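# Roll a steel ball onto a marked spot by tilting

## Task

Tilt the plate with the transparent lid so the steel ball comes to rest on the printed spot. Then set the plate back level, with no other loose object in contact with the plate or with any part that tilts along with it. The result must hold without the robot's help. At the end, open the grippers and pull the arms away.

## Robot and tools

Robot: two arms, left_arm and right_arm, each ending in a two-finger gripper. The names are labels only. They do not match the left and right of a camera image. A gripper's fingers point along its own +z axis and close along its own y axis. The reported hand point sits between the finger pads, roughly 1 cm back from the tips.

Frame: all positions and orientations use one scene frame. The origin is on the table surface midway between the arms. +x points out over the table, +z points up, and left_arm is on the +y side. Positions are in metres. Orientations are quaternions written w first (qw, qx, qy, qz). The mounting plates and the metal frame behind the arms are fixed obstacles. Reported hand positions can be slightly wrong, more so at long reach. Motions often stop a centimetre or more short, usually too low.

The row format, used by every command: 16 numbers in one flat list that always covers both arms, even if only one moves. The first 8 are left_arm: x, y, z, qw, qx, qy, qz, opening. The next 8 are right_arm in the same order. x, y, z and the quaternion give an absolute target pose for that gripper in the scene frame. They are not offsets. Opening is a scale from -1 (closed) to +1 (fully open, 0.094 m). A target more than 0.6 m from the arm's last reported position, along any of the gripper's axes, is refused and nothing moves. Each control step clips the commanded pose to within 70 mm and 16 degrees of the measured pose. If both position and orientation cannot be met, position wins. To keep an arm still, resend its last reported pose and the opening it should hold. To keep an orientation steady, repeat the same target quaternion rather than copying a possibly drifted reading.

Tools:
- execute_actions {"actions": [...], "pictures": bool}. An empty list just returns the current state. A list with one object {"rows": [[16 numbers], ...], "steps": n} runs up to 15 steps of 1/30 s. Each row is used for one step, and the last row repeats if there are fewer rows than steps. Steps default to 15. A list with {"steps": n} and no rows is a wait of up to 300 steps, counted from the previous result, so thinking time eats into it. Pictures come back unless you set pictures to false.
- move {"target": [16 numbers], "speed": m/s}. Drives each gripper in a straight line toward its absolute pose. Speed ranges from 0.002 to 0.5 m/s, default 0.25, and turning is limited to twice that value in rad/s. The move lasts 0.5 to 10 s. The opening is sent at the start. The path does not avoid obstacles or the other arm, and the gripper can lag, wander or overshoot the speed. Faster contact and targets set deeper past the contact both press harder. The result adds a move: line giving the ending (done, off_target, moving, held, fault), any limits (paced means the pose was clipped; held means a check blocked some steps, after which the arm can jump quickly), and each gripper's distance from its target.
- wait {"seconds": 0 to 10}. Lets the simulation run with no new command.
- zoom_image {"camera": "cam_head_left" or "cam_head_right", "region": [x0, y0, x1, y1]}. Pixel coordinates of the latest 504x504 image, origin at the top left, region at most 504 by 504. Returns an enlarged view.
- finished_scene {"scene": n}. Replying with no tool call also ends things.

Results: the state line reads left_arm: ... | right_arm: ..., giving each gripper's position and quaternion. grip_measured gives the finger opening on the command scale. The last value of Joint positions is the opening in metres. Readings may be off by about 1 mm. A Hand target line shows the pose the controller is currently driving toward. HELD marks steps where a clearance check withheld all or part of your row. A pose unreachable line names the arm whose command was altered. Joint torques are raw drive outputs, noisy and offset. They are not zero in free air. MOTOR HOT appears from 85 °C. At 100 °C that arm goes limp and falls (OVER-TEMPERATURE FAULT), so avoid holding loads for long. Joint limits (rad): waist ±2.880, shoulder 0 to 3.142, elbow 0 to 3.019, wrist pitch -1.693 to 1.571, wrist yaw ±1.571, wrist roll ±2.094.

Gripping: to hold something, command an opening below grip_measured. About 0.03 below gives a firm grip, and a smaller margin grips more gently. Each pad can push around 50 to 62 N. Parts thinner than about 2 mm are gripped more weakly.

Cameras: cam_head_left and cam_head_right are head cameras above and behind the arms looking down at the table. Calibration data (K, distortion, world-to-camera transform) is provided and can be slightly off.

Order of work: look, find the plate, the ball and the spot, grasp the plate edge, tilt gently in small steps and watch the ball, bring the plate back level once the ball rests on the spot, release, lift the arms away, then call finished_scene.

Avoid: knocking anything off the table, dropping or slamming the plate, hard presses, letting the arms collide, and leaving other loose items touching the plate. Occasional outside tugs on a held part or pushes on loose objects may happen. The simulation keeps running while you think.

Each tool is called after "Request:" as name(argument=value, ...), one argument or row to a line, values as JSON.

## Session

Request:
execute_actions(
  actions=[],
)

Request:
zoom_image(
  camera="cam_head_left",
  region=[130,130,400,400],
)

Scene clock: 0.00 s of 4800.00 s.
left_arm: end_effector_position=(+0.6130, +0.4268, +0.1680) grip_measured=+1.000 end_effector_quat_wxyz=(+0.113, +0.369, +0.869, -0.310) | right_arm: end_effector_position=(+0.3374, +0.1506, +0.3746) grip_measured=+1.000 end_effector_quat_wxyz=(+0.620, -0.171, +0.752, +0.145)
Joint positions: left_arm=[ 0.509  2.598  1.896 -1.107  0.598  1.226  0.094] | right_arm=[1.174 2.14  0.557 1.351 0.712 0.108 0.094]
Joint velocities: left_arm=[ 0.005 -0.015 -0.017 -0.007 -0.051  0.037  0.   ] | right_arm=[ 0.005 -0.005 -0.007  0.002  0.066  0.066  0.   ]
Joint torques (N m, as the arm reports them, + toward a larger angle): no reading
Motor temperatures (°C, as the motors report them): left_arm=[25 25 24 25 25 24] | right_arm=[23 25 27 26 24 24]
Hand target (left_arm): +0.614, +0.427, +0.163; +0.113, +0.369, +0.869, -0.310
Hand target (right_arm): +0.338, +0.151, +0.373; +0.620, -0.171, +0.751, +0.145

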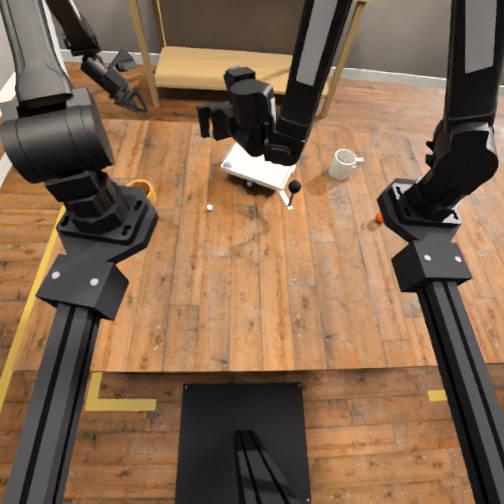

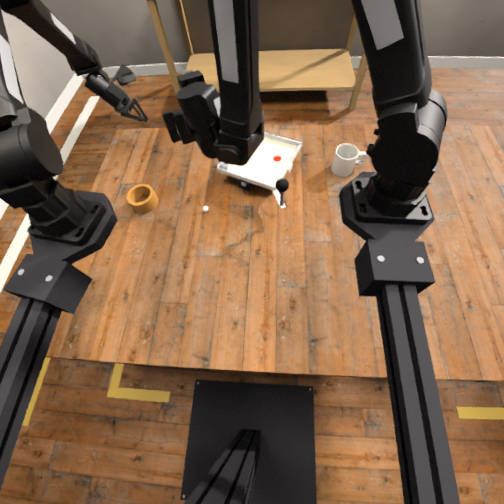

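Region (130, 130, 400, 400) of cam_head_left's 504x504 image, scaled by 1.867, with more detail than that image has.

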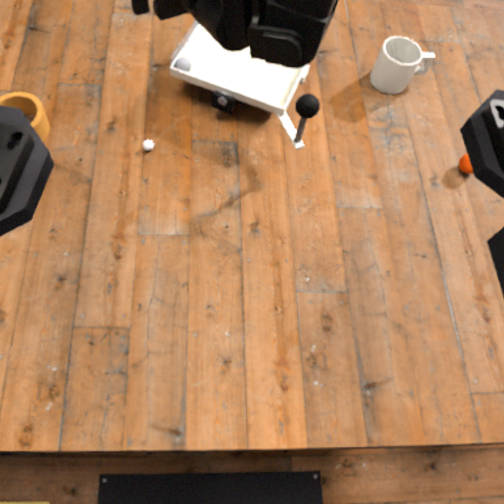

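Request:
move(
  target=[0.613,0.4268,0.168,0.113,0.369,0.869,-0.31,1,0.3,-0.2,0.3,0,0,1,0,1],
)

Request:
zoom_image(
  camera="cam_head_left",
  region=[200,110,320,230],
)

Request:
zoom_image(
  camera="cam_head_right",
  region=[200,110,320,230],
)

Scene clock: 4.77 s of 4800.00 s.
left_arm: end_effector_position=(+0.6130, +0.4268, +0.1680) grip_measured=+1.000 end_effector_quat_wxyz=(+0.113, +0.369, +0.869, -0.310) | right_arm: end_effector_position=(+0.2939, -0.1999, +0.2996) grip_measured=+1.000 end_effector_quat_wxyz=(+0.002, -0.011, +1.000, -0.003)
Joint positions: left_arm=[ 0.509  2.598  1.896 -1.107  0.598  1.226  0.094] | right_arm=[ 0.21   1.544  0.421 -0.419  0.052  0.184  0.094]
Joint velocities: left_arm=[-0.005 -0.005  0.002 -0.007 -0.051 -0.037  0.   ] | right_arm=[-0.005 -0.005 -0.002 -0.007  0.007 -0.037  0.   ]
Joint torques (N m, as the arm reports them, + toward a larger angle): left_arm=[ -0.06 -26.13   7.36  -0.41   0.47   0.02] | right_arm=[ 0.25 -7.34  6.96  0.12 -0.04 -0.08]
Motor temperatures (°C, as the motors report them): left_arm=[25 27 25 25 25 24] | right_arm=[23 25 27 26 24 24]
Hand target (left_arm): +0.613, +0.427, +0.168; +0.113, +0.369, +0.869, -0.310
Hand target (right_arm): +0.302, -0.200, +0.299; -0.000, -0.013, +1.000, -0.003
Off the commanded pose (left_arm): 0.000 m, 0 deg.
Off the commanded pose (right_arm): 0.006 m, 1 deg.
move: done

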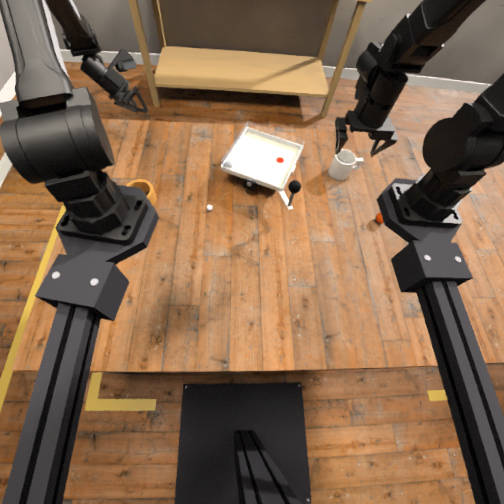

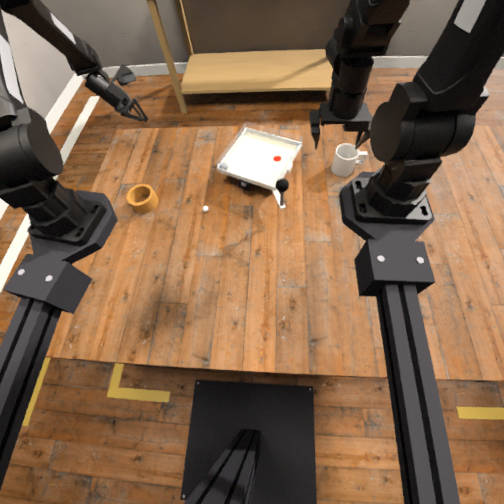

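Region (200, 110, 320, 230) of cam_head_left's 504x504 image, scaled by 4.200, with more detail than that image has.

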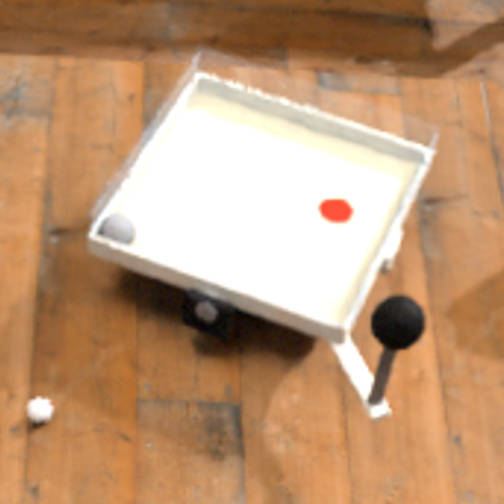

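Region (200, 110, 320, 230) of cam_head_right's 504x504 image, scaled by 4.200, with more detail than that image has.

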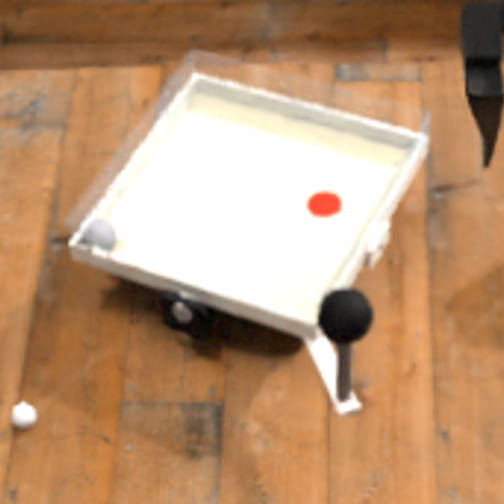

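Request:
move(
  target=[0.3,0.38,0.3,0,0,1,0,1,0.298,-0.11,0.21,-0.242,0.665,0.665,0.242,1],
)

Request:
move(
  target=[0.3,0.38,0.3,0,0,1,0,1,0.298,-0.07,0.165,-0.242,0.665,0.665,0.242,1],
  speed=0.08,
)

Request:
zoom_image(
  camera="cam_head_left",
  region=[200,110,320,230],
)

Request:
zoom_image(
  camera="cam_head_right",
  region=[200,110,320,230],
)

Scene clock: 14.93 s of 4800.00 s.
left_arm: end_effector_position=(+0.2999, +0.3899, +0.2984) grip_measured=+1.000 end_effector_quat_wxyz=(-0.001, -0.001, +1.000, -0.000) | right_arm: end_effector_position=(+0.3057, -0.1073, +0.2144) grip_measured=+1.000 end_effector_quat_wxyz=(-0.230, +0.656, +0.673, +0.254)
Joint positions: left_arm=[ 0.397  1.623  0.569 -0.471 -0.022  0.221  0.094] | right_arm=[ 0.108  2.102  0.461  0.214 -0.649  1.686  0.094]
Joint velocities: left_arm=[-0.015 -0.015 -0.012 -0.012 -0.022  0.037  0.   ] | right_arm=[-0.005 -0.015  0.007 -0.007 -0.007  0.022  0.   ]
Joint torques (N m, as the arm reports them, + toward a larger angle): left_arm=[ -0.61 -11.02   4.83  -0.14  -0.13  -0.12] | right_arm=[  0.36 -10.1   -0.77   0.98  -0.43   0.14]
Motor temperatures (°C, as the motors report them): left_arm=[25 29 25 25 25 24] | right_arm=[23 25 28 26 24 24]
Hand target (left_arm): +0.299, +0.386, +0.299; -0.003, -0.000, +1.000, -0.000
Hand target (right_arm): +0.296, -0.110, +0.209; -0.238, +0.665, +0.664, +0.245
Off the commanded pose (left_arm): 0.010 m, 0 deg.
Off the commanded pose (right_arm): 0.009 m, 2 deg.
After step 90, 3.13 s passed at rest.
move: done

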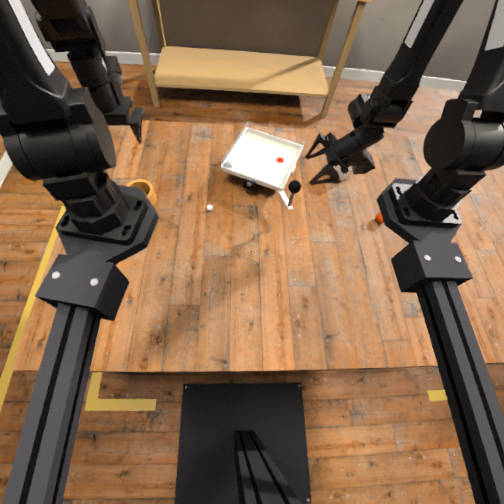

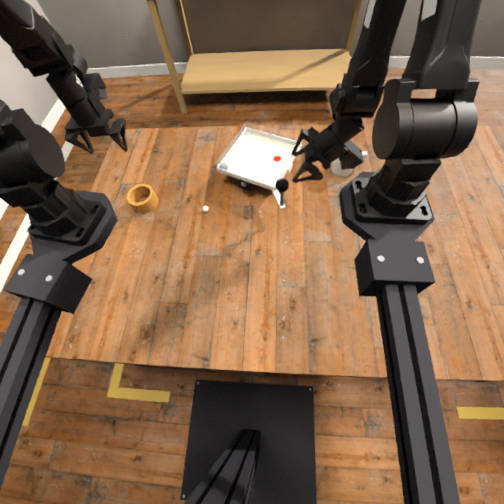

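Scene clock: 16.13 s of 4800.00 s.
left_arm: end_effector_position=(+0.3011, +0.3846, +0.2985) grip_measured=+1.000 end_effector_quat_wxyz=(-0.000, -0.002, +1.000, -0.001) | right_arm: end_effector_position=(+0.3038, -0.0713, +0.1721) grip_measured=+1.000 end_effector_quat_wxyz=(-0.237, +0.662, +0.665, +0.251)
Joint positions: left_arm=[ 0.379  1.623  0.569 -0.471 -0.022  0.202  0.094] | right_arm=[ 0.234  2.292  0.518  0.433 -0.633  1.859  0.094]
Joint velocities: left_arm=[-0.005  0.005  0.012  0.002  0.037  0.007  0.   ] | right_arm=[ 0.005 -0.005 -0.002  0.022 -0.081  0.125  0.   ]
Joint torques (N m, as the arm reports them, + toward a larger angle): left_arm=[ -0.89 -10.83   4.24   0.31  -0.09  -0.12] | right_arm=[  2.02 -11.17  -0.86   1.14  -0.27   0.1 ]
Motor temperatures (°C, as the motors report them): left_arm=[25 29 25 25 25 24] | right_arm=[23 25 27 26 24 24]
Hand target (left_arm): +0.300, +0.380, +0.300; +0.000, -0.000, +1.000, -0.000
Hand target (right_arm): +0.298, -0.070, +0.165; -0.242, +0.664, +0.664, +0.243
Off the commanded pose (left_arm): 0.005 m, 0 deg.
Off the commanded pose (right_arm): 0.009 m, 1 deg.
move: done

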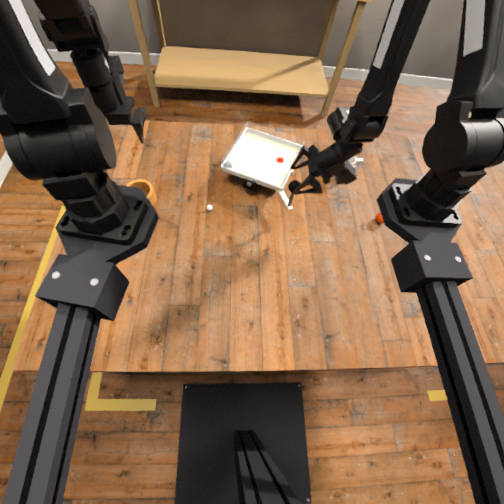

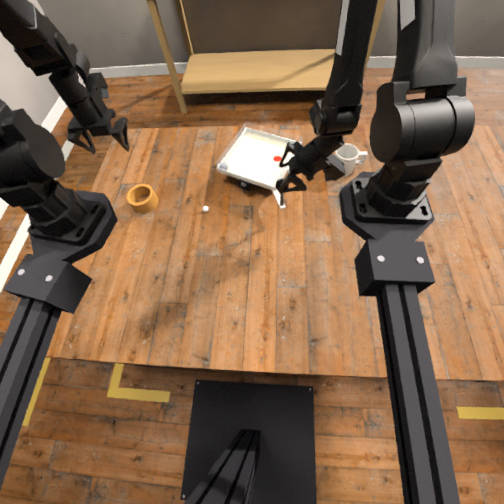

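Region (200, 110, 320, 230) of cam_head_left's 504x504 image, scaled by 4.200, with more detail than that image has.

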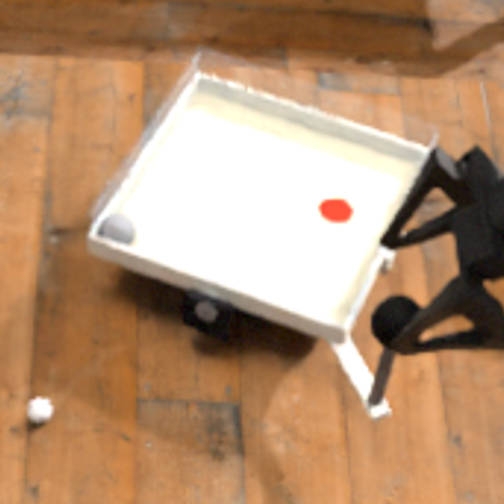

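Region (200, 110, 320, 230) of cam_head_right's 504x504 image, scaled by 4.200, with more detail than that image has.

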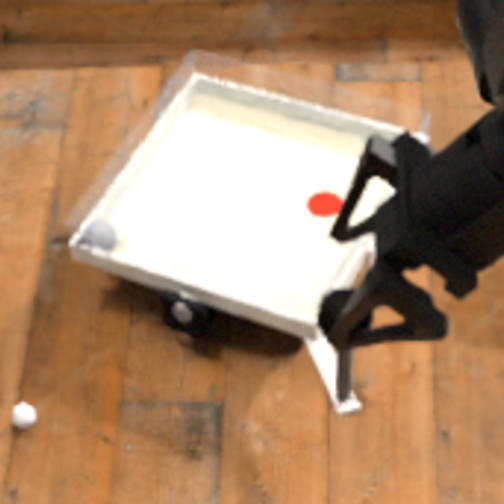

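Request:
move(
  target=[0.3,0.38,0.3,0,0,1,0,1,0.279,-0.068,0.15,-0.242,0.665,0.665,0.242,1],
  speed=0.05,
)

Request:
move(
  target=[0.3,0.38,0.3,0,0,1,0,1,0.279,-0.068,0.15,-0.242,0.665,0.665,0.242,0],
)

Request:
zoom_image(
  camera="cam_head_left",
  region=[200,110,320,230],
)

Request:
zoom_image(
  camera="cam_head_right",
  region=[200,110,320,230],
)

Scene clock: 19.63 s of 4800.00 s.
left_arm: end_effector_position=(+0.3011, +0.3846, +0.2985) grip_measured=+1.000 end_effector_quat_wxyz=(-0.000, -0.002, +1.000, -0.001) | right_arm: end_effector_position=(+0.2954, -0.0675, +0.1562) grip_measured=+1.000 end_effector_quat_wxyz=(-0.233, +0.661, +0.666, +0.257)
Joint positions: left_arm=[ 0.379  1.623  0.569 -0.471 -0.022  0.201  0.094] | right_arm=[ 0.255  2.371  0.518  0.542 -0.627  1.886  0.094]
Joint velocities: left_arm=[-0.015  0.005 -0.007 -0.002  0.081  0.007  0.   ] | right_arm=[-0.005 -0.015 -0.012  0.017  0.007  0.066  0.   ]
Joint torques (N m, as the arm reports them, + toward a larger angle): left_arm=[  0.09 -11.41   4.56   0.19  -0.06  -0.14] | right_arm=[  1.99 -11.05  -3.12   1.24  -0.26   0.13]
Motor temperatures (°C, as the motors report them): left_arm=[25 28 25 25 25 24] | right_arm=[23 25 27 26 24 24]
Hand target (left_arm): +0.300, +0.380, +0.300; +0.000, +0.000, +1.000, -0.000
Hand target (right_arm): +0.279, -0.068, +0.151; -0.242, +0.664, +0.665, +0.242
Off the commanded pose (left_arm): 0.005 m, 0 deg.
Off the commanded pose (right_arm): 0.018 m, 2 deg.
move: off_target (right_arm)

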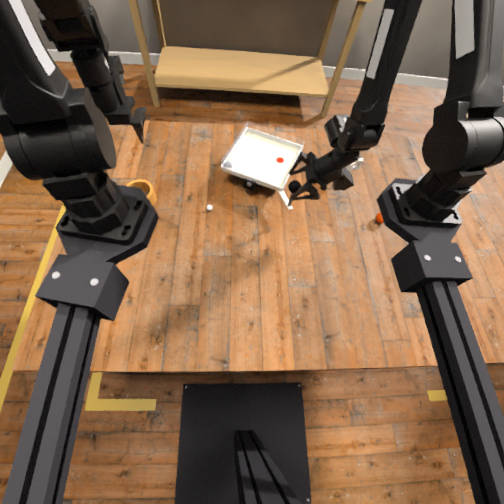

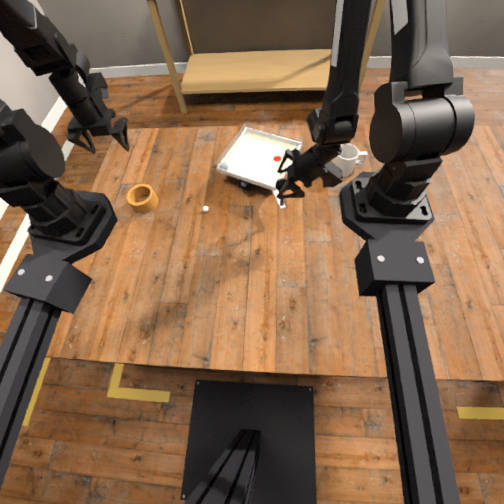

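Scene clock: 20.33 s of 4800.00 s.
left_arm: end_effector_position=(+0.3011, +0.3846, +0.2985) grip_measured=+1.000 end_effector_quat_wxyz=(-0.000, -0.002, +1.000, -0.001) | right_arm: end_effector_position=(+0.2955, -0.0675, +0.1562) grip_measured=+0.003 end_effector_quat_wxyz=(-0.233, +0.661, +0.665, +0.257)
Joint positions: left_arm=[ 0.379  1.623  0.569 -0.471 -0.022  0.201  0.094] | right_arm=[ 0.255  2.371  0.518  0.543 -0.627  1.887  0.047]
Joint velocities: left_arm=[ 0.005  0.005  0.007 -0.007 -0.007  0.022  0.   ] | right_arm=[ 0.015  0.005 -0.007  0.007 -0.081 -0.066 -0.   ]
Joint torques (N m, as the arm reports them, + toward a larger angle): left_arm=[ -0.72 -11.02   4.5    0.34  -0.12  -0.1 ] | right_arm=[  2.16 -11.    -2.96   1.24  -0.27   0.12]
Motor temperatures (°C, as the motors report them): left_arm=[25 28 25 25 25 24] | right_arm=[23 25 27 26 24 24]
Hand target (left_arm): +0.300, +0.380, +0.300; +0.000, +0.000, +1.000, -0.000
Hand target (right_arm): +0.279, -0.068, +0.151; -0.242, +0.664, +0.665, +0.242
Off the commanded pose (left_arm): 0.005 m, 0 deg.
Off the commanded pose (right_arm): 0.018 m, 2 deg.
move: off_target (right_arm)

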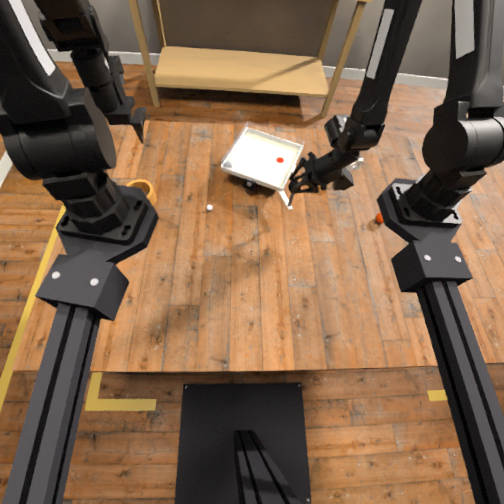

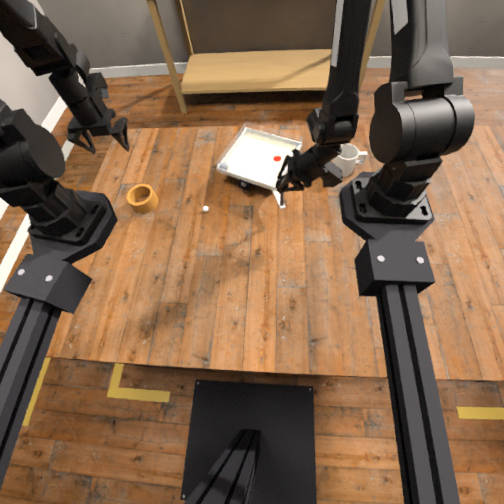

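Region (200, 110, 320, 230) of cam_head_left's 504x504 image, scaled by 4.200, with more detail than that image has.

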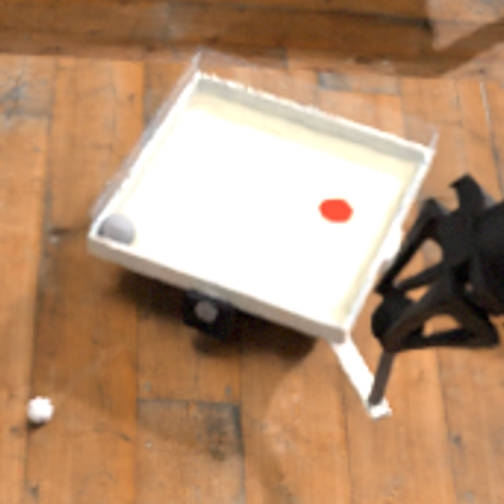

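Region (200, 110, 320, 230) of cam_head_right's 504x504 image, scaled by 4.200, with more detail than that image has.

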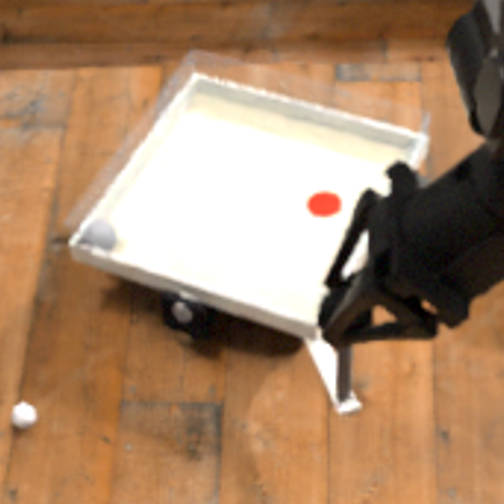

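Request:
move(
  target=[0.3,0.38,0.3,0,0,1,0,1,0.283,-0.064,0.144,-0.242,0.665,0.665,0.242,0],
)

Request:
move(
  target=[0.3,0.38,0.3,0,0,1,0,1,0.283,-0.064,0.144,-0.242,0.665,0.665,0.242,-0.3],
)

Request:
move(
  target=[0.3,0.38,0.3,0,0,1,0,1,0.285,-0.075,0.144,-0.242,0.665,0.665,0.242,-0.3],
  speed=0.02,
)

Request:
zoom_image(
  camera="cam_head_left",
  region=[200,110,320,230],
)

Scene clock: 23.30 s of 4800.00 s.
left_arm: end_effector_position=(+0.3011, +0.3846, +0.2985) grip_measured=+1.000 end_effector_quat_wxyz=(-0.000, -0.002, +1.000, -0.001) | right_arm: end_effector_position=(+0.2902, -0.0659, +0.1516) grip_measured=+0.003 end_effector_quat_wxyz=(-0.237, +0.663, +0.664, +0.250)
Joint positions: left_arm=[ 0.379  1.623  0.569 -0.471 -0.022  0.201  0.094] | right_arm=[ 0.265  2.388  0.521  0.548 -0.625  1.899  0.047]
Joint velocities: left_arm=[-0.024 -0.005  0.007  0.012 -0.081 -0.007  0.   ] | right_arm=[-0.015 -0.005  0.007 -0.017 -0.037 -0.007 -0.   ]
Joint torques (N m, as the arm reports them, + toward a larger angle): left_arm=[ -0.61 -11.48   4.44   0.33  -0.05  -0.13] | right_arm=[  2.19 -10.69  -1.69   1.27  -0.27   0.13]
Motor temperatures (°C, as the motors report them): left_arm=[25 28 25 25 25 24] | right_arm=[23 25 27 26 24 24]
Hand target (left_arm): +0.300, +0.380, +0.300; +0.000, +0.000, +1.000, -0.000
Hand target (right_arm): +0.283, -0.064, +0.144; -0.242, +0.664, +0.665, +0.242
Off the commanded pose (left_arm): 0.005 m, 0 deg.
Off the commanded pose (right_arm): 0.011 m, 1 deg.
move: off_target (right_arm)

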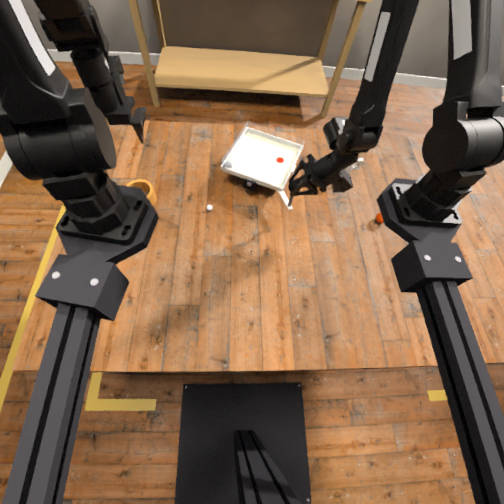

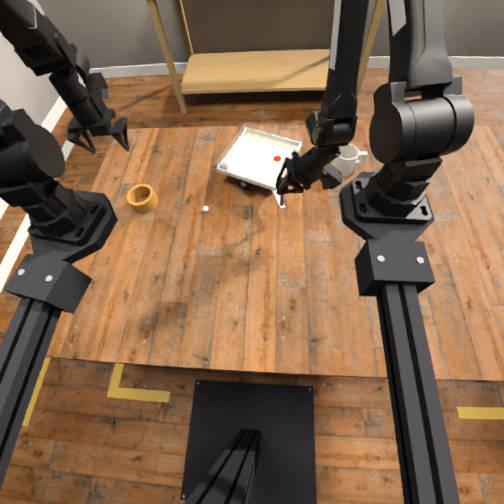

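Scene clock: 24.00 s of 4800.00 s.
left_arm: end_effector_position=(+0.3011, +0.3846, +0.2985) grip_measured=+1.000 end_effector_quat_wxyz=(-0.000, -0.002, +1.000, -0.001) | right_arm: end_effector_position=(+0.2917, -0.0655, +0.1515) grip_measured=-0.182 end_effector_quat_wxyz=(-0.236, +0.663, +0.665, +0.252)
Joint positions: left_arm=[ 0.379  1.623  0.569 -0.471 -0.022  0.201  0.094] | right_arm=[ 0.265  2.388  0.523  0.549 -0.624  1.899  0.038]
Joint velocities: left_arm=[ 0.015  0.005 -0.002 -0.012  0.022  0.037  0.   ] | right_arm=[-0.015 -0.015  0.012 -0.007  0.007  0.022 -0.001]
Joint torques (N m, as the arm reports them, + toward a larger angle): left_arm=[ -0.25 -11.88   4.51   0.05  -0.04  -0.09] | right_arm=[  2.17 -10.99  -1.82   1.23  -0.26   0.14]
Motor temperatures (°C, as the motors report them): left_arm=[25 28 25 25 25 24] | right_arm=[23 26 27 26 24 24]
Hand target (left_arm): +0.300, +0.380, +0.300; +0.000, +0.000, +1.000, -0.000
Hand target (right_arm): +0.283, -0.064, +0.144; -0.242, +0.664, +0.665, +0.242
Off the commanded pose (left_arm): 0.005 m, 0 deg.
Off the commanded pose (right_arm): 0.012 m, 1 deg.
move: off_target (right_arm)

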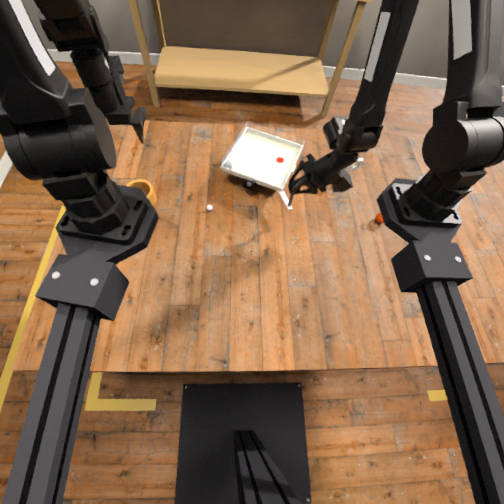

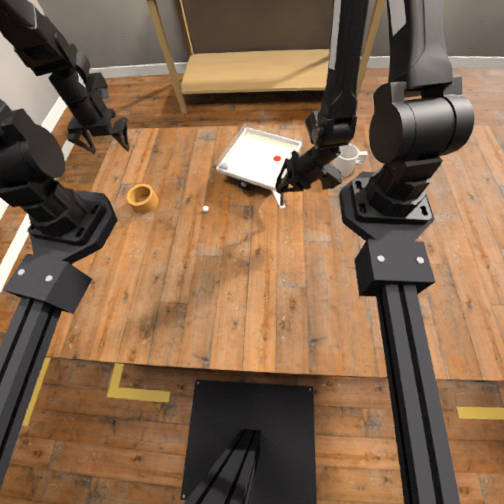

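Scene clock: 24.90 s of 4800.00 s.
left_arm: end_effector_position=(+0.3011, +0.3846, +0.2985) grip_measured=+1.000 end_effector_quat_wxyz=(-0.000, -0.002, +1.000, -0.001) | right_arm: end_effector_position=(+0.2915, -0.0661, +0.1516) grip_measured=-0.182 end_effector_quat_wxyz=(-0.241, +0.659, +0.666, +0.252)
Joint positions: left_arm=[ 0.379  1.623  0.569 -0.471 -0.022  0.201  0.094] | right_arm=[ 0.257  2.388  0.527  0.534 -0.636  1.882  0.038]
Joint velocities: left_arm=[-0.015  0.005  0.007 -0.007  0.022 -0.037  0.   ] | right_arm=[ 0.015 -0.015 -0.027 -0.022 -0.022 -0.022 -0.001]
Joint torques (N m, as the arm reports them, + toward a larger angle): left_arm=[ -0.99 -10.97   4.64   0.19  -0.1   -0.07] | right_arm=[ -0.82 -11.41  -2.04   0.32  -0.14  -0.26]
Motor temperatures (°C, as the motors report them): left_arm=[25 28 25 25 25 24] | right_arm=[23 26 27 26 24 24]
Hand target (left_arm): +0.300, +0.380, +0.300; +0.000, +0.000, +1.000, -0.000
Hand target (right_arm): +0.285, -0.075, +0.144; -0.242, +0.664, +0.665, +0.242
Off the commanded pose (left_arm): 0.005 m, 0 deg.
Off the commanded pose (right_arm): 0.013 m, 1 deg.
move: off_target (right_arm)

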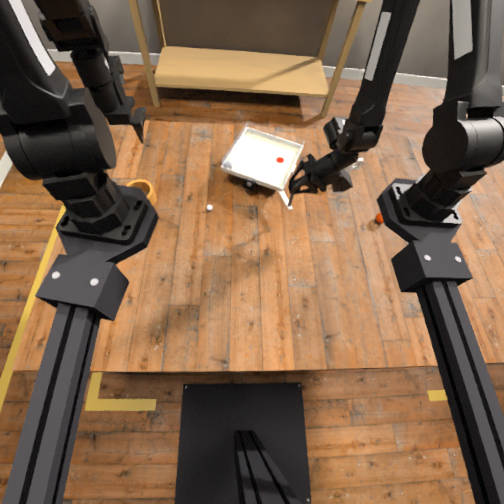

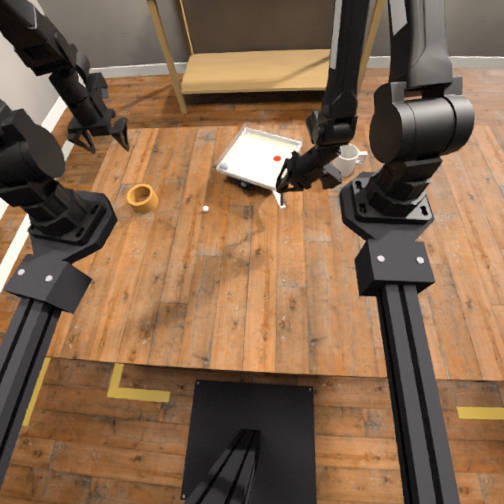

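Region (200, 110, 320, 230) of cam_head_left's 504x504 image, scaled by 4.200, with more detail than that image has.

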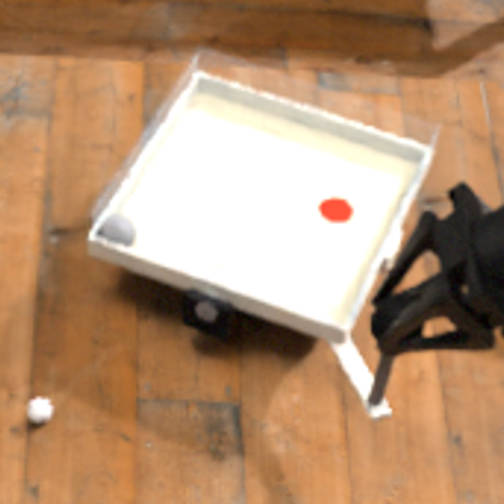

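Request:
execute_actions(
  actions=[
    {"rows":[[0.3,0.38,0.3,0,0,1,0,1,0.288,-0.083,0.144,-0.242,0.665,0.665,0.242,-0.21]]},
  ],
  pictures=false,
)

Request:
wait(
  seconds=0.5,
)

Request:
zoom_image(
  camera="cam_head_left",
  region=[200,110,320,230],
)

Scene clock: 26.87 s of 4800.00 s.
left_arm: end_effector_position=(+0.3011, +0.3846, +0.2985) grip_measured=+1.000 end_effector_quat_wxyz=(-0.000, -0.002, +1.000, -0.001) | right_arm: end_effector_position=(+0.2931, -0.0719, +0.1506) grip_measured=-0.182 end_effector_quat_wxyz=(-0.248, +0.660, +0.663, +0.251)
Joint positions: left_arm=[ 0.379  1.623  0.569 -0.471 -0.022  0.201  0.094] | right_arm=[ 0.228  2.388  0.537  0.495 -0.653  1.851  0.038]
Joint velocities: left_arm=[-0.005 -0.005  0.007 -0.022  0.022  0.037  0.   ] | right_arm=[-0.005 -0.005  0.022  0.007 -0.007 -0.007  0.   ]
Joint torques (N m, as the arm reports them, + toward a larger angle): left_arm=[ -0.82 -11.09   4.63   0.18  -0.08  -0.07] | right_arm=[ -1.13 -11.95  -2.34   0.3    0.27  -0.38]
Motor temperatures (°C, as the motors report them): left_arm=[25 28 25 25 25 24] | right_arm=[23 26 27 26 24 24]
Hand target (left_arm): +0.300, +0.380, +0.300; +0.000, +0.000, +1.000, -0.000
Hand target (right_arm): +0.287, -0.083, +0.144; -0.242, +0.664, +0.665, +0.241
Off the commanded pose (left_arm): 0.005 m, 0 deg.
Off the commanded pose (right_arm): 0.014 m, 1 deg.
Steps of this call (steps 1 to 44: nothing new was sent; steps 45 to 59: all 15 steps of this action). Readings (end_effector_position):
45: left_arm (+0.3011, +0.3846, +0.2985) | right_arm (+0.2915, -0.0664, +0.1515)
46: left_arm (+0.3011, +0.3846, +0.2985) | right_arm (+0.2917, -0.0673, +0.1514)
48: left_arm (+0.3011, +0.3846, +0.2985) | right_arm (+0.2928, -0.0705, +0.1508)
52: left_arm (+0.3011, +0.3846, +0.2985) | right_arm (+0.2932, -0.0718, +0.1506)
59: the state above

Scene clock: 27.37 s of 4800.00 s.
left_arm: end_effector_position=(+0.3011, +0.3846, +0.2985) grip_measured=+1.000 end_effector_quat_wxyz=(-0.000, -0.002, +1.000, -0.001) | right_arm: end_effector_position=(+0.2931, -0.0719, +0.1506) grip_measured=-0.182 end_effector_quat_wxyz=(-0.248, +0.660, +0.663, +0.251)
Joint positions: left_arm=[ 0.379  1.623  0.569 -0.471 -0.022  0.201  0.094] | right_arm=[ 0.228  2.388  0.537  0.495 -0.653  1.851  0.038]
Joint velocities: left_arm=[-0.005 -0.005 -0.002 -0.007  0.007 -0.066  0.   ] | right_arm=[-0.005  0.005 -0.007  0.002  0.037  0.037  0.001]
Joint torques (N m, as the arm reports them, + toward a larger angle): left_arm=[ -0.66 -11.11   4.57   0.14  -0.07  -0.12] | right_arm=[ -1.17 -11.97  -2.34   0.29   0.27  -0.39]
Motor temperatures (°C, as the motors report them): left_arm=[25 28 25 25 25 24] | right_arm=[23 26 27 26 24 24]
Hand target (left_arm): +0.300, +0.380, +0.300; +0.000, +0.000, +1.000, -0.000
Hand target (right_arm): +0.287, -0.083, +0.144; -0.242, +0.664, +0.665, +0.241
Off the commanded pose (left_arm): 0.005 m, 0 deg.
Off the commanded pose (right_arm): 0.014 m, 1 deg.
Steps of this call (steps 1 to 15: nothing new was sent). Readings (end_effector_position):
1: left_arm (+0.3011, +0.3846, +0.2985) | right_arm (+0.2931, -0.0719, +0.1506)
2: left_arm (+0.3011, +0.3846, +0.2985) | right_arm (+0.2931, -0.0719, +0.1506)
4: left_arm (+0.3011, +0.3846, +0.2985) | right_arm (+0.2931, -0.0719, +0.1506)
8: left_arm (+0.3011, +0.3846, +0.2985) | right_arm (+0.2931, -0.0719, +0.1506)
15: the state above

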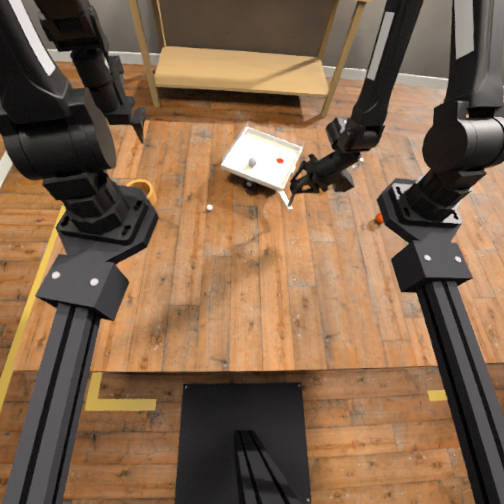

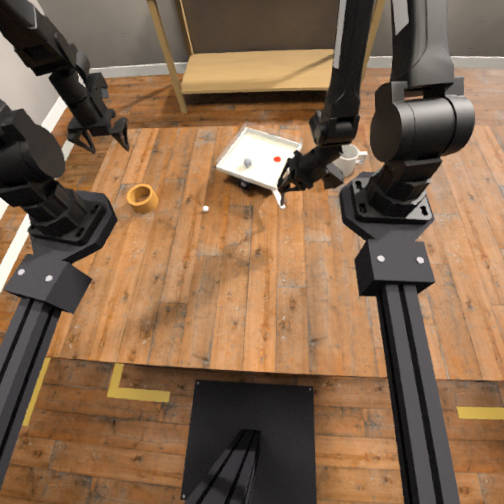

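Region (200, 110, 320, 230) of cam_head_left's 504x504 image, scaled by 4.200, with more detail than that image has.

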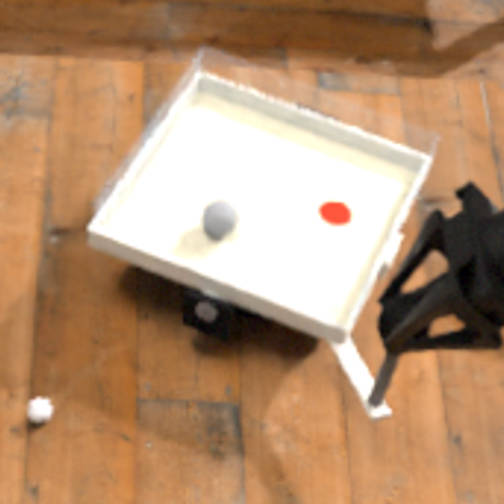

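Test for spring return by opening.

Request:
execute_actions(
  actions=[
    {"rows":[[0.3,0.38,0.3,0,0,1,0,1,0.286,-0.072,0.144,-0.242,0.665,0.665,0.242,0]]},
  ],
)

Request:
zoom_image(
  camera="cam_head_left",
  region=[200,110,320,230],
)

Scene clock: 29.33 s of 4800.00 s.
left_arm: end_effector_position=(+0.3011, +0.3846, +0.2985) grip_measured=+1.000 end_effector_quat_wxyz=(-0.000, -0.002, +1.000, -0.001) | right_arm: end_effector_position=(+0.2967, -0.0733, +0.1490) grip_measured=-0.003 end_effector_quat_wxyz=(-0.236, +0.663, +0.664, +0.251)
Joint positions: left_arm=[ 0.379  1.623  0.569 -0.471 -0.022  0.201  0.094] | right_arm=[ 0.23   2.388  0.537  0.511 -0.632  1.859  0.047]
Joint velocities: left_arm=[-0.005 -0.015 -0.012  0.002 -0.095 -0.007  0.   ] | right_arm=[-0.005  0.005  0.012  0.002  0.022 -0.066  0.001]
Joint torques (N m, as the arm reports them, + toward a larger angle): left_arm=[ -1.2  -11.25   4.53   0.15  -0.1   -0.07] | right_arm=[  2.22 -11.65  -2.39   1.26  -0.27   0.13]
Motor temperatures (°C, as the motors report them): left_arm=[25 28 25 25 25 24] | right_arm=[23 26 27 26 24 24]
Hand target (left_arm): +0.300, +0.380, +0.300; +0.000, +0.000, +1.000, -0.000
Hand target (right_arm): +0.286, -0.072, +0.144; -0.242, +0.664, +0.665, +0.242
Off the commanded pose (left_arm): 0.005 m, 0 deg.
Off the commanded pose (right_arm): 0.012 m, 1 deg.
Steps of this call (steps 1 to 44: nothing new was sent; steps 45 to 59: all 15 steps of this action). Readings (end_effector_position):
45: left_arm (+0.3011, +0.3846, +0.2985) | right_arm (+0.2939, -0.0722, +0.1501)
46: left_arm (+0.3011, +0.3846, +0.2985) | right_arm (+0.2949, -0.0731, +0.1493)
48: left_arm (+0.3011, +0.3846, +0.2985) | right_arm (+0.2964, -0.0734, +0.1490)
52: left_arm (+0.3011, +0.3846, +0.2985) | right_arm (+0.2967, -0.0733, +0.1491)
59: the state above

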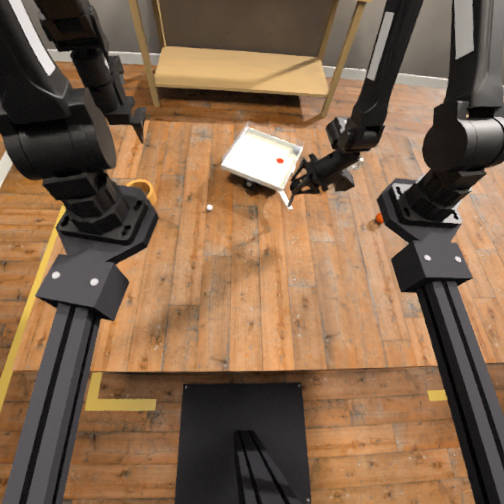

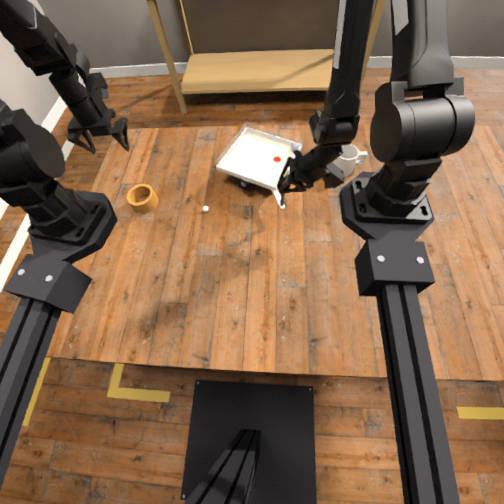

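Region (200, 110, 320, 230) of cam_head_left's 504x504 image, scaled by 4.200, with more detail than that image has.

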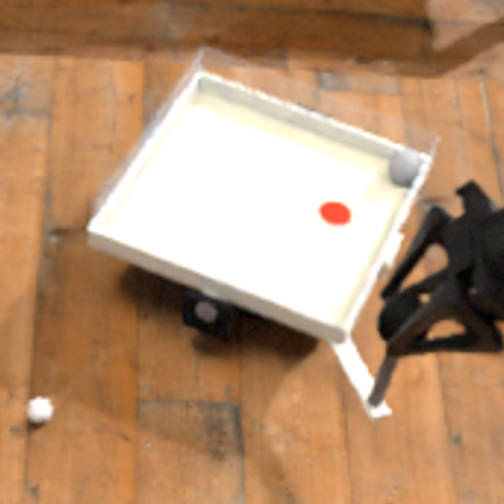

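Request:
execute_actions(
  actions=[
    {"rows":[[0.3,0.38,0.3,0,0,1,0,1,0.284,-0.072,0.144,-0.242,0.665,0.665,0.242,-0.2]]},
  ],
  pictures=false,
)

Request:
execute_actions(
  actions=[
    {"rows":[[0.3,0.38,0.3,0,0,1,0,1,0.283,-0.066,0.143,-0.242,0.665,0.665,0.242,-0.2]]},
  ],
)

Request:
execute_actions(
  actions=[
    {"rows":[[0.3,0.38,0.3,0,0,1,0,1,0.282,-0.064,0.143,-0.242,0.665,0.665,0.242,-0.2]]},
  ],
)

Request:
zoom_image(
  camera="cam_head_left",
  region=[200,110,320,230],
)

Scene clock: 32.53 s of 4800.00 s.
left_arm: end_effector_position=(+0.3011, +0.3846, +0.2985) grip_measured=+1.000 end_effector_quat_wxyz=(-0.000, -0.002, +1.000, -0.001) | right_arm: end_effector_position=(+0.2940, -0.0735, +0.1495) grip_measured=-0.181 end_effector_quat_wxyz=(-0.237, +0.664, +0.664, +0.250)
Joint positions: left_arm=[ 0.379  1.623  0.569 -0.471 -0.022  0.201  0.094] | right_arm=[ 0.232  2.389  0.53   0.517 -0.631  1.862  0.038]
Joint velocities: left_arm=[-0.005 -0.015 -0.002 -0.002 -0.066 -0.007  0.   ] | right_arm=[-0.005 -0.015 -0.002 -0.012 -0.066 -0.022  0.   ]
Joint torques (N m, as the arm reports them, + toward a larger angle): left_arm=[ -0.82 -11.61   4.39   0.14  -0.1   -0.09] | right_arm=[  2.19 -11.32  -2.4    1.41  -0.3    0.12]
Motor temperatures (°C, as the motors report them): left_arm=[25 28 25 25 25 24] | right_arm=[23 26 27 26 24 24]
Hand target (left_arm): +0.300, +0.380, +0.300; +0.000, +0.000, +1.000, -0.000
Hand target (right_arm): +0.284, -0.072, +0.144; -0.242, +0.664, +0.665, +0.242
Off the commanded pose (left_arm): 0.005 m, 0 deg.
Off the commanded pose (right_arm): 0.012 m, 1 deg.
Steps of this call (steps 1 to 81: nothing new was sent; steps 82 to 96: all 15 steps of this action). Readings (end_effector_position):
82: left_arm (+0.3011, +0.3846, +0.2985) | right_arm (+0.2962, -0.0732, +0.1493)
83: left_arm (+0.3011, +0.3846, +0.2985) | right_arm (+0.2939, -0.0737, +0.1495)
85: left_arm (+0.3011, +0.3846, +0.2985) | right_arm (+0.2940, -0.0735, +0.1495)
89: left_arm (+0.3011, +0.3846, +0.2985) | right_arm (+0.2940, -0.0735, +0.1495)
96: the state above

Scene clock: 33.03 s of 4800.00 s.
left_arm: end_effector_position=(+0.3011, +0.3846, +0.2985) grip_measured=+1.000 end_effector_quat_wxyz=(-0.000, -0.002, +1.000, -0.001) | right_arm: end_effector_position=(+0.2930, -0.0723, +0.1482) grip_measured=-0.181 end_effector_quat_wxyz=(-0.231, +0.665, +0.665, +0.248)
Joint positions: left_arm=[ 0.379  1.623  0.569 -0.471 -0.022  0.201  0.094] | right_arm=[ 0.244  2.393  0.527  0.535 -0.616  1.876  0.038]
Joint velocities: left_arm=[-0.005  0.005 -0.002 -0.007  0.007  0.007  0.   ] | right_arm=[ 0.005 -0.024  0.017 -0.007 -0.022 -0.037  0.   ]
Joint torques (N m, as the arm reports them, + toward a larger angle): left_arm=[ -0.5  -11.27   4.56   0.25  -0.09  -0.12] | right_arm=[  3.11 -11.06  -2.07   1.54  -0.68   0.29]
Motor temperatures (°C, as the motors report them): left_arm=[25 28 25 25 25 24] | right_arm=[23 26 27 26 24 24]
Hand target (left_arm): +0.300, +0.380, +0.300; +0.000, +0.000, +1.000, -0.000
Hand target (right_arm): +0.283, -0.067, +0.143; -0.242, +0.664, +0.665, +0.242
Off the commanded pose (left_arm): 0.005 m, 0 deg.
Off the commanded pose (right_arm): 0.013 m, 1 deg.
Steps of this call (steps 1 to 15: all 15 steps of this action). Readings (end_effector_position):
1: left_arm (+0.3011, +0.3846, +0.2985) | right_arm (+0.2940, -0.0733, +0.1494)
2: left_arm (+0.3011, +0.3846, +0.2985) | right_arm (+0.2939, -0.0730, +0.1491)
4: left_arm (+0.3011, +0.3846, +0.2985) | right_arm (+0.2932, -0.0724, +0.1484)
8: left_arm (+0.3011, +0.3846, +0.2985) | right_arm (+0.2933, -0.0722, +0.1483)
15: the state above

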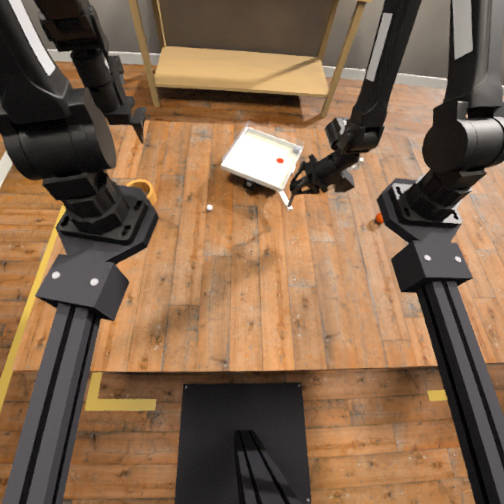

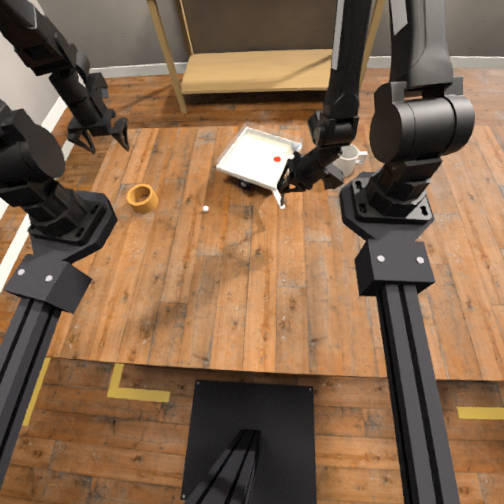

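Scene clock: 33.53 s of 4800.00 s.
left_arm: end_effector_position=(+0.3011, +0.3846, +0.2985) grip_measured=+1.000 end_effector_quat_wxyz=(-0.000, -0.002, +1.000, -0.001) | right_arm: end_effector_position=(+0.2928, -0.0711, +0.1484) grip_measured=-0.181 end_effector_quat_wxyz=(-0.230, +0.665, +0.665, +0.249)
Joint positions: left_arm=[ 0.379  1.623  0.569 -0.471 -0.022  0.201  0.094] | right_arm=[ 0.25   2.394  0.524  0.546 -0.613  1.883  0.038]
Joint velocities: left_arm=[ 0.005 -0.024 -0.002  0.002  0.007  0.022  0.   ] | right_arm=[-0.005 -0.015 -0.012  0.002  0.022 -0.037 -0.   ]
Joint torques (N m, as the arm reports them, + toward a larger angle): left_arm=[ -0.82 -11.36   4.48   0.33  -0.05  -0.11] | right_arm=[  3.4  -10.98  -1.99   1.54  -0.74   0.33]
Motor temperatures (°C, as the motors report them): left_arm=[25 28 25 25 25 24] | right_arm=[23 26 27 26 24 24]
Hand target (left_arm): +0.300, +0.380, +0.300; +0.000, +0.000, +1.000, -0.000
Hand target (right_arm): +0.282, -0.065, +0.143; -0.242, +0.664, +0.665, +0.242
Off the commanded pose (left_arm): 0.005 m, 0 deg.
Off the commanded pose (right_arm): 0.014 m, 2 deg.
Steps of this call (steps 1 to 15: all 15 steps of this action). Readings (end_effector_position):
1: left_arm (+0.3011, +0.3846, +0.2985) | right_arm (+0.2932, -0.0720, +0.1483)
2: left_arm (+0.3011, +0.3846, +0.2985) | right_arm (+0.2931, -0.0719, +0.1483)
4: left_arm (+0.3011, +0.3846, +0.2985) | right_arm (+0.2929, -0.0714, +0.1483)
8: left_arm (+0.3011, +0.3846, +0.2985) | right_arm (+0.2930, -0.0711, +0.1484)
15: the state above

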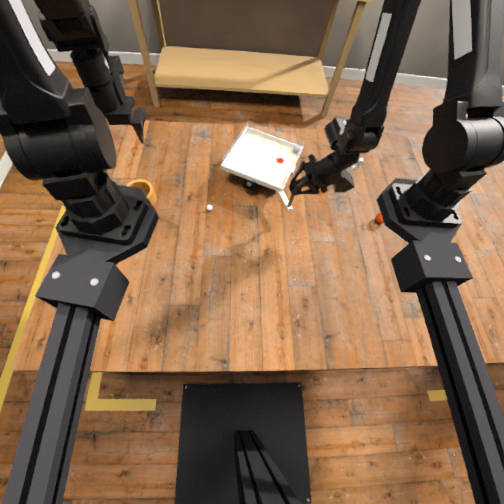

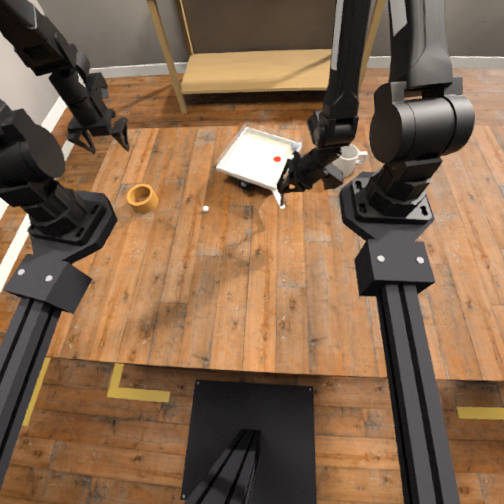

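Region (200, 110, 320, 230) of cam_head_left's 504x504 image, scaled by 4.200, with more detail than that image has.

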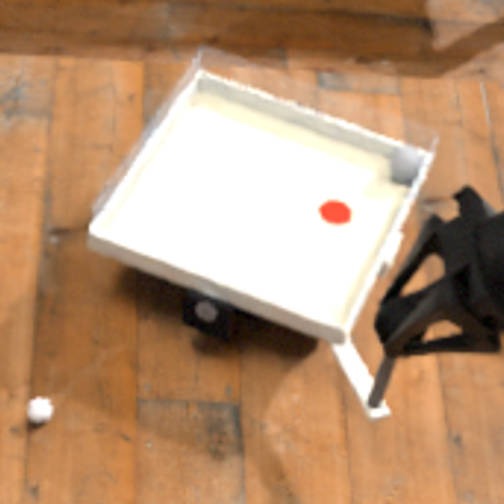

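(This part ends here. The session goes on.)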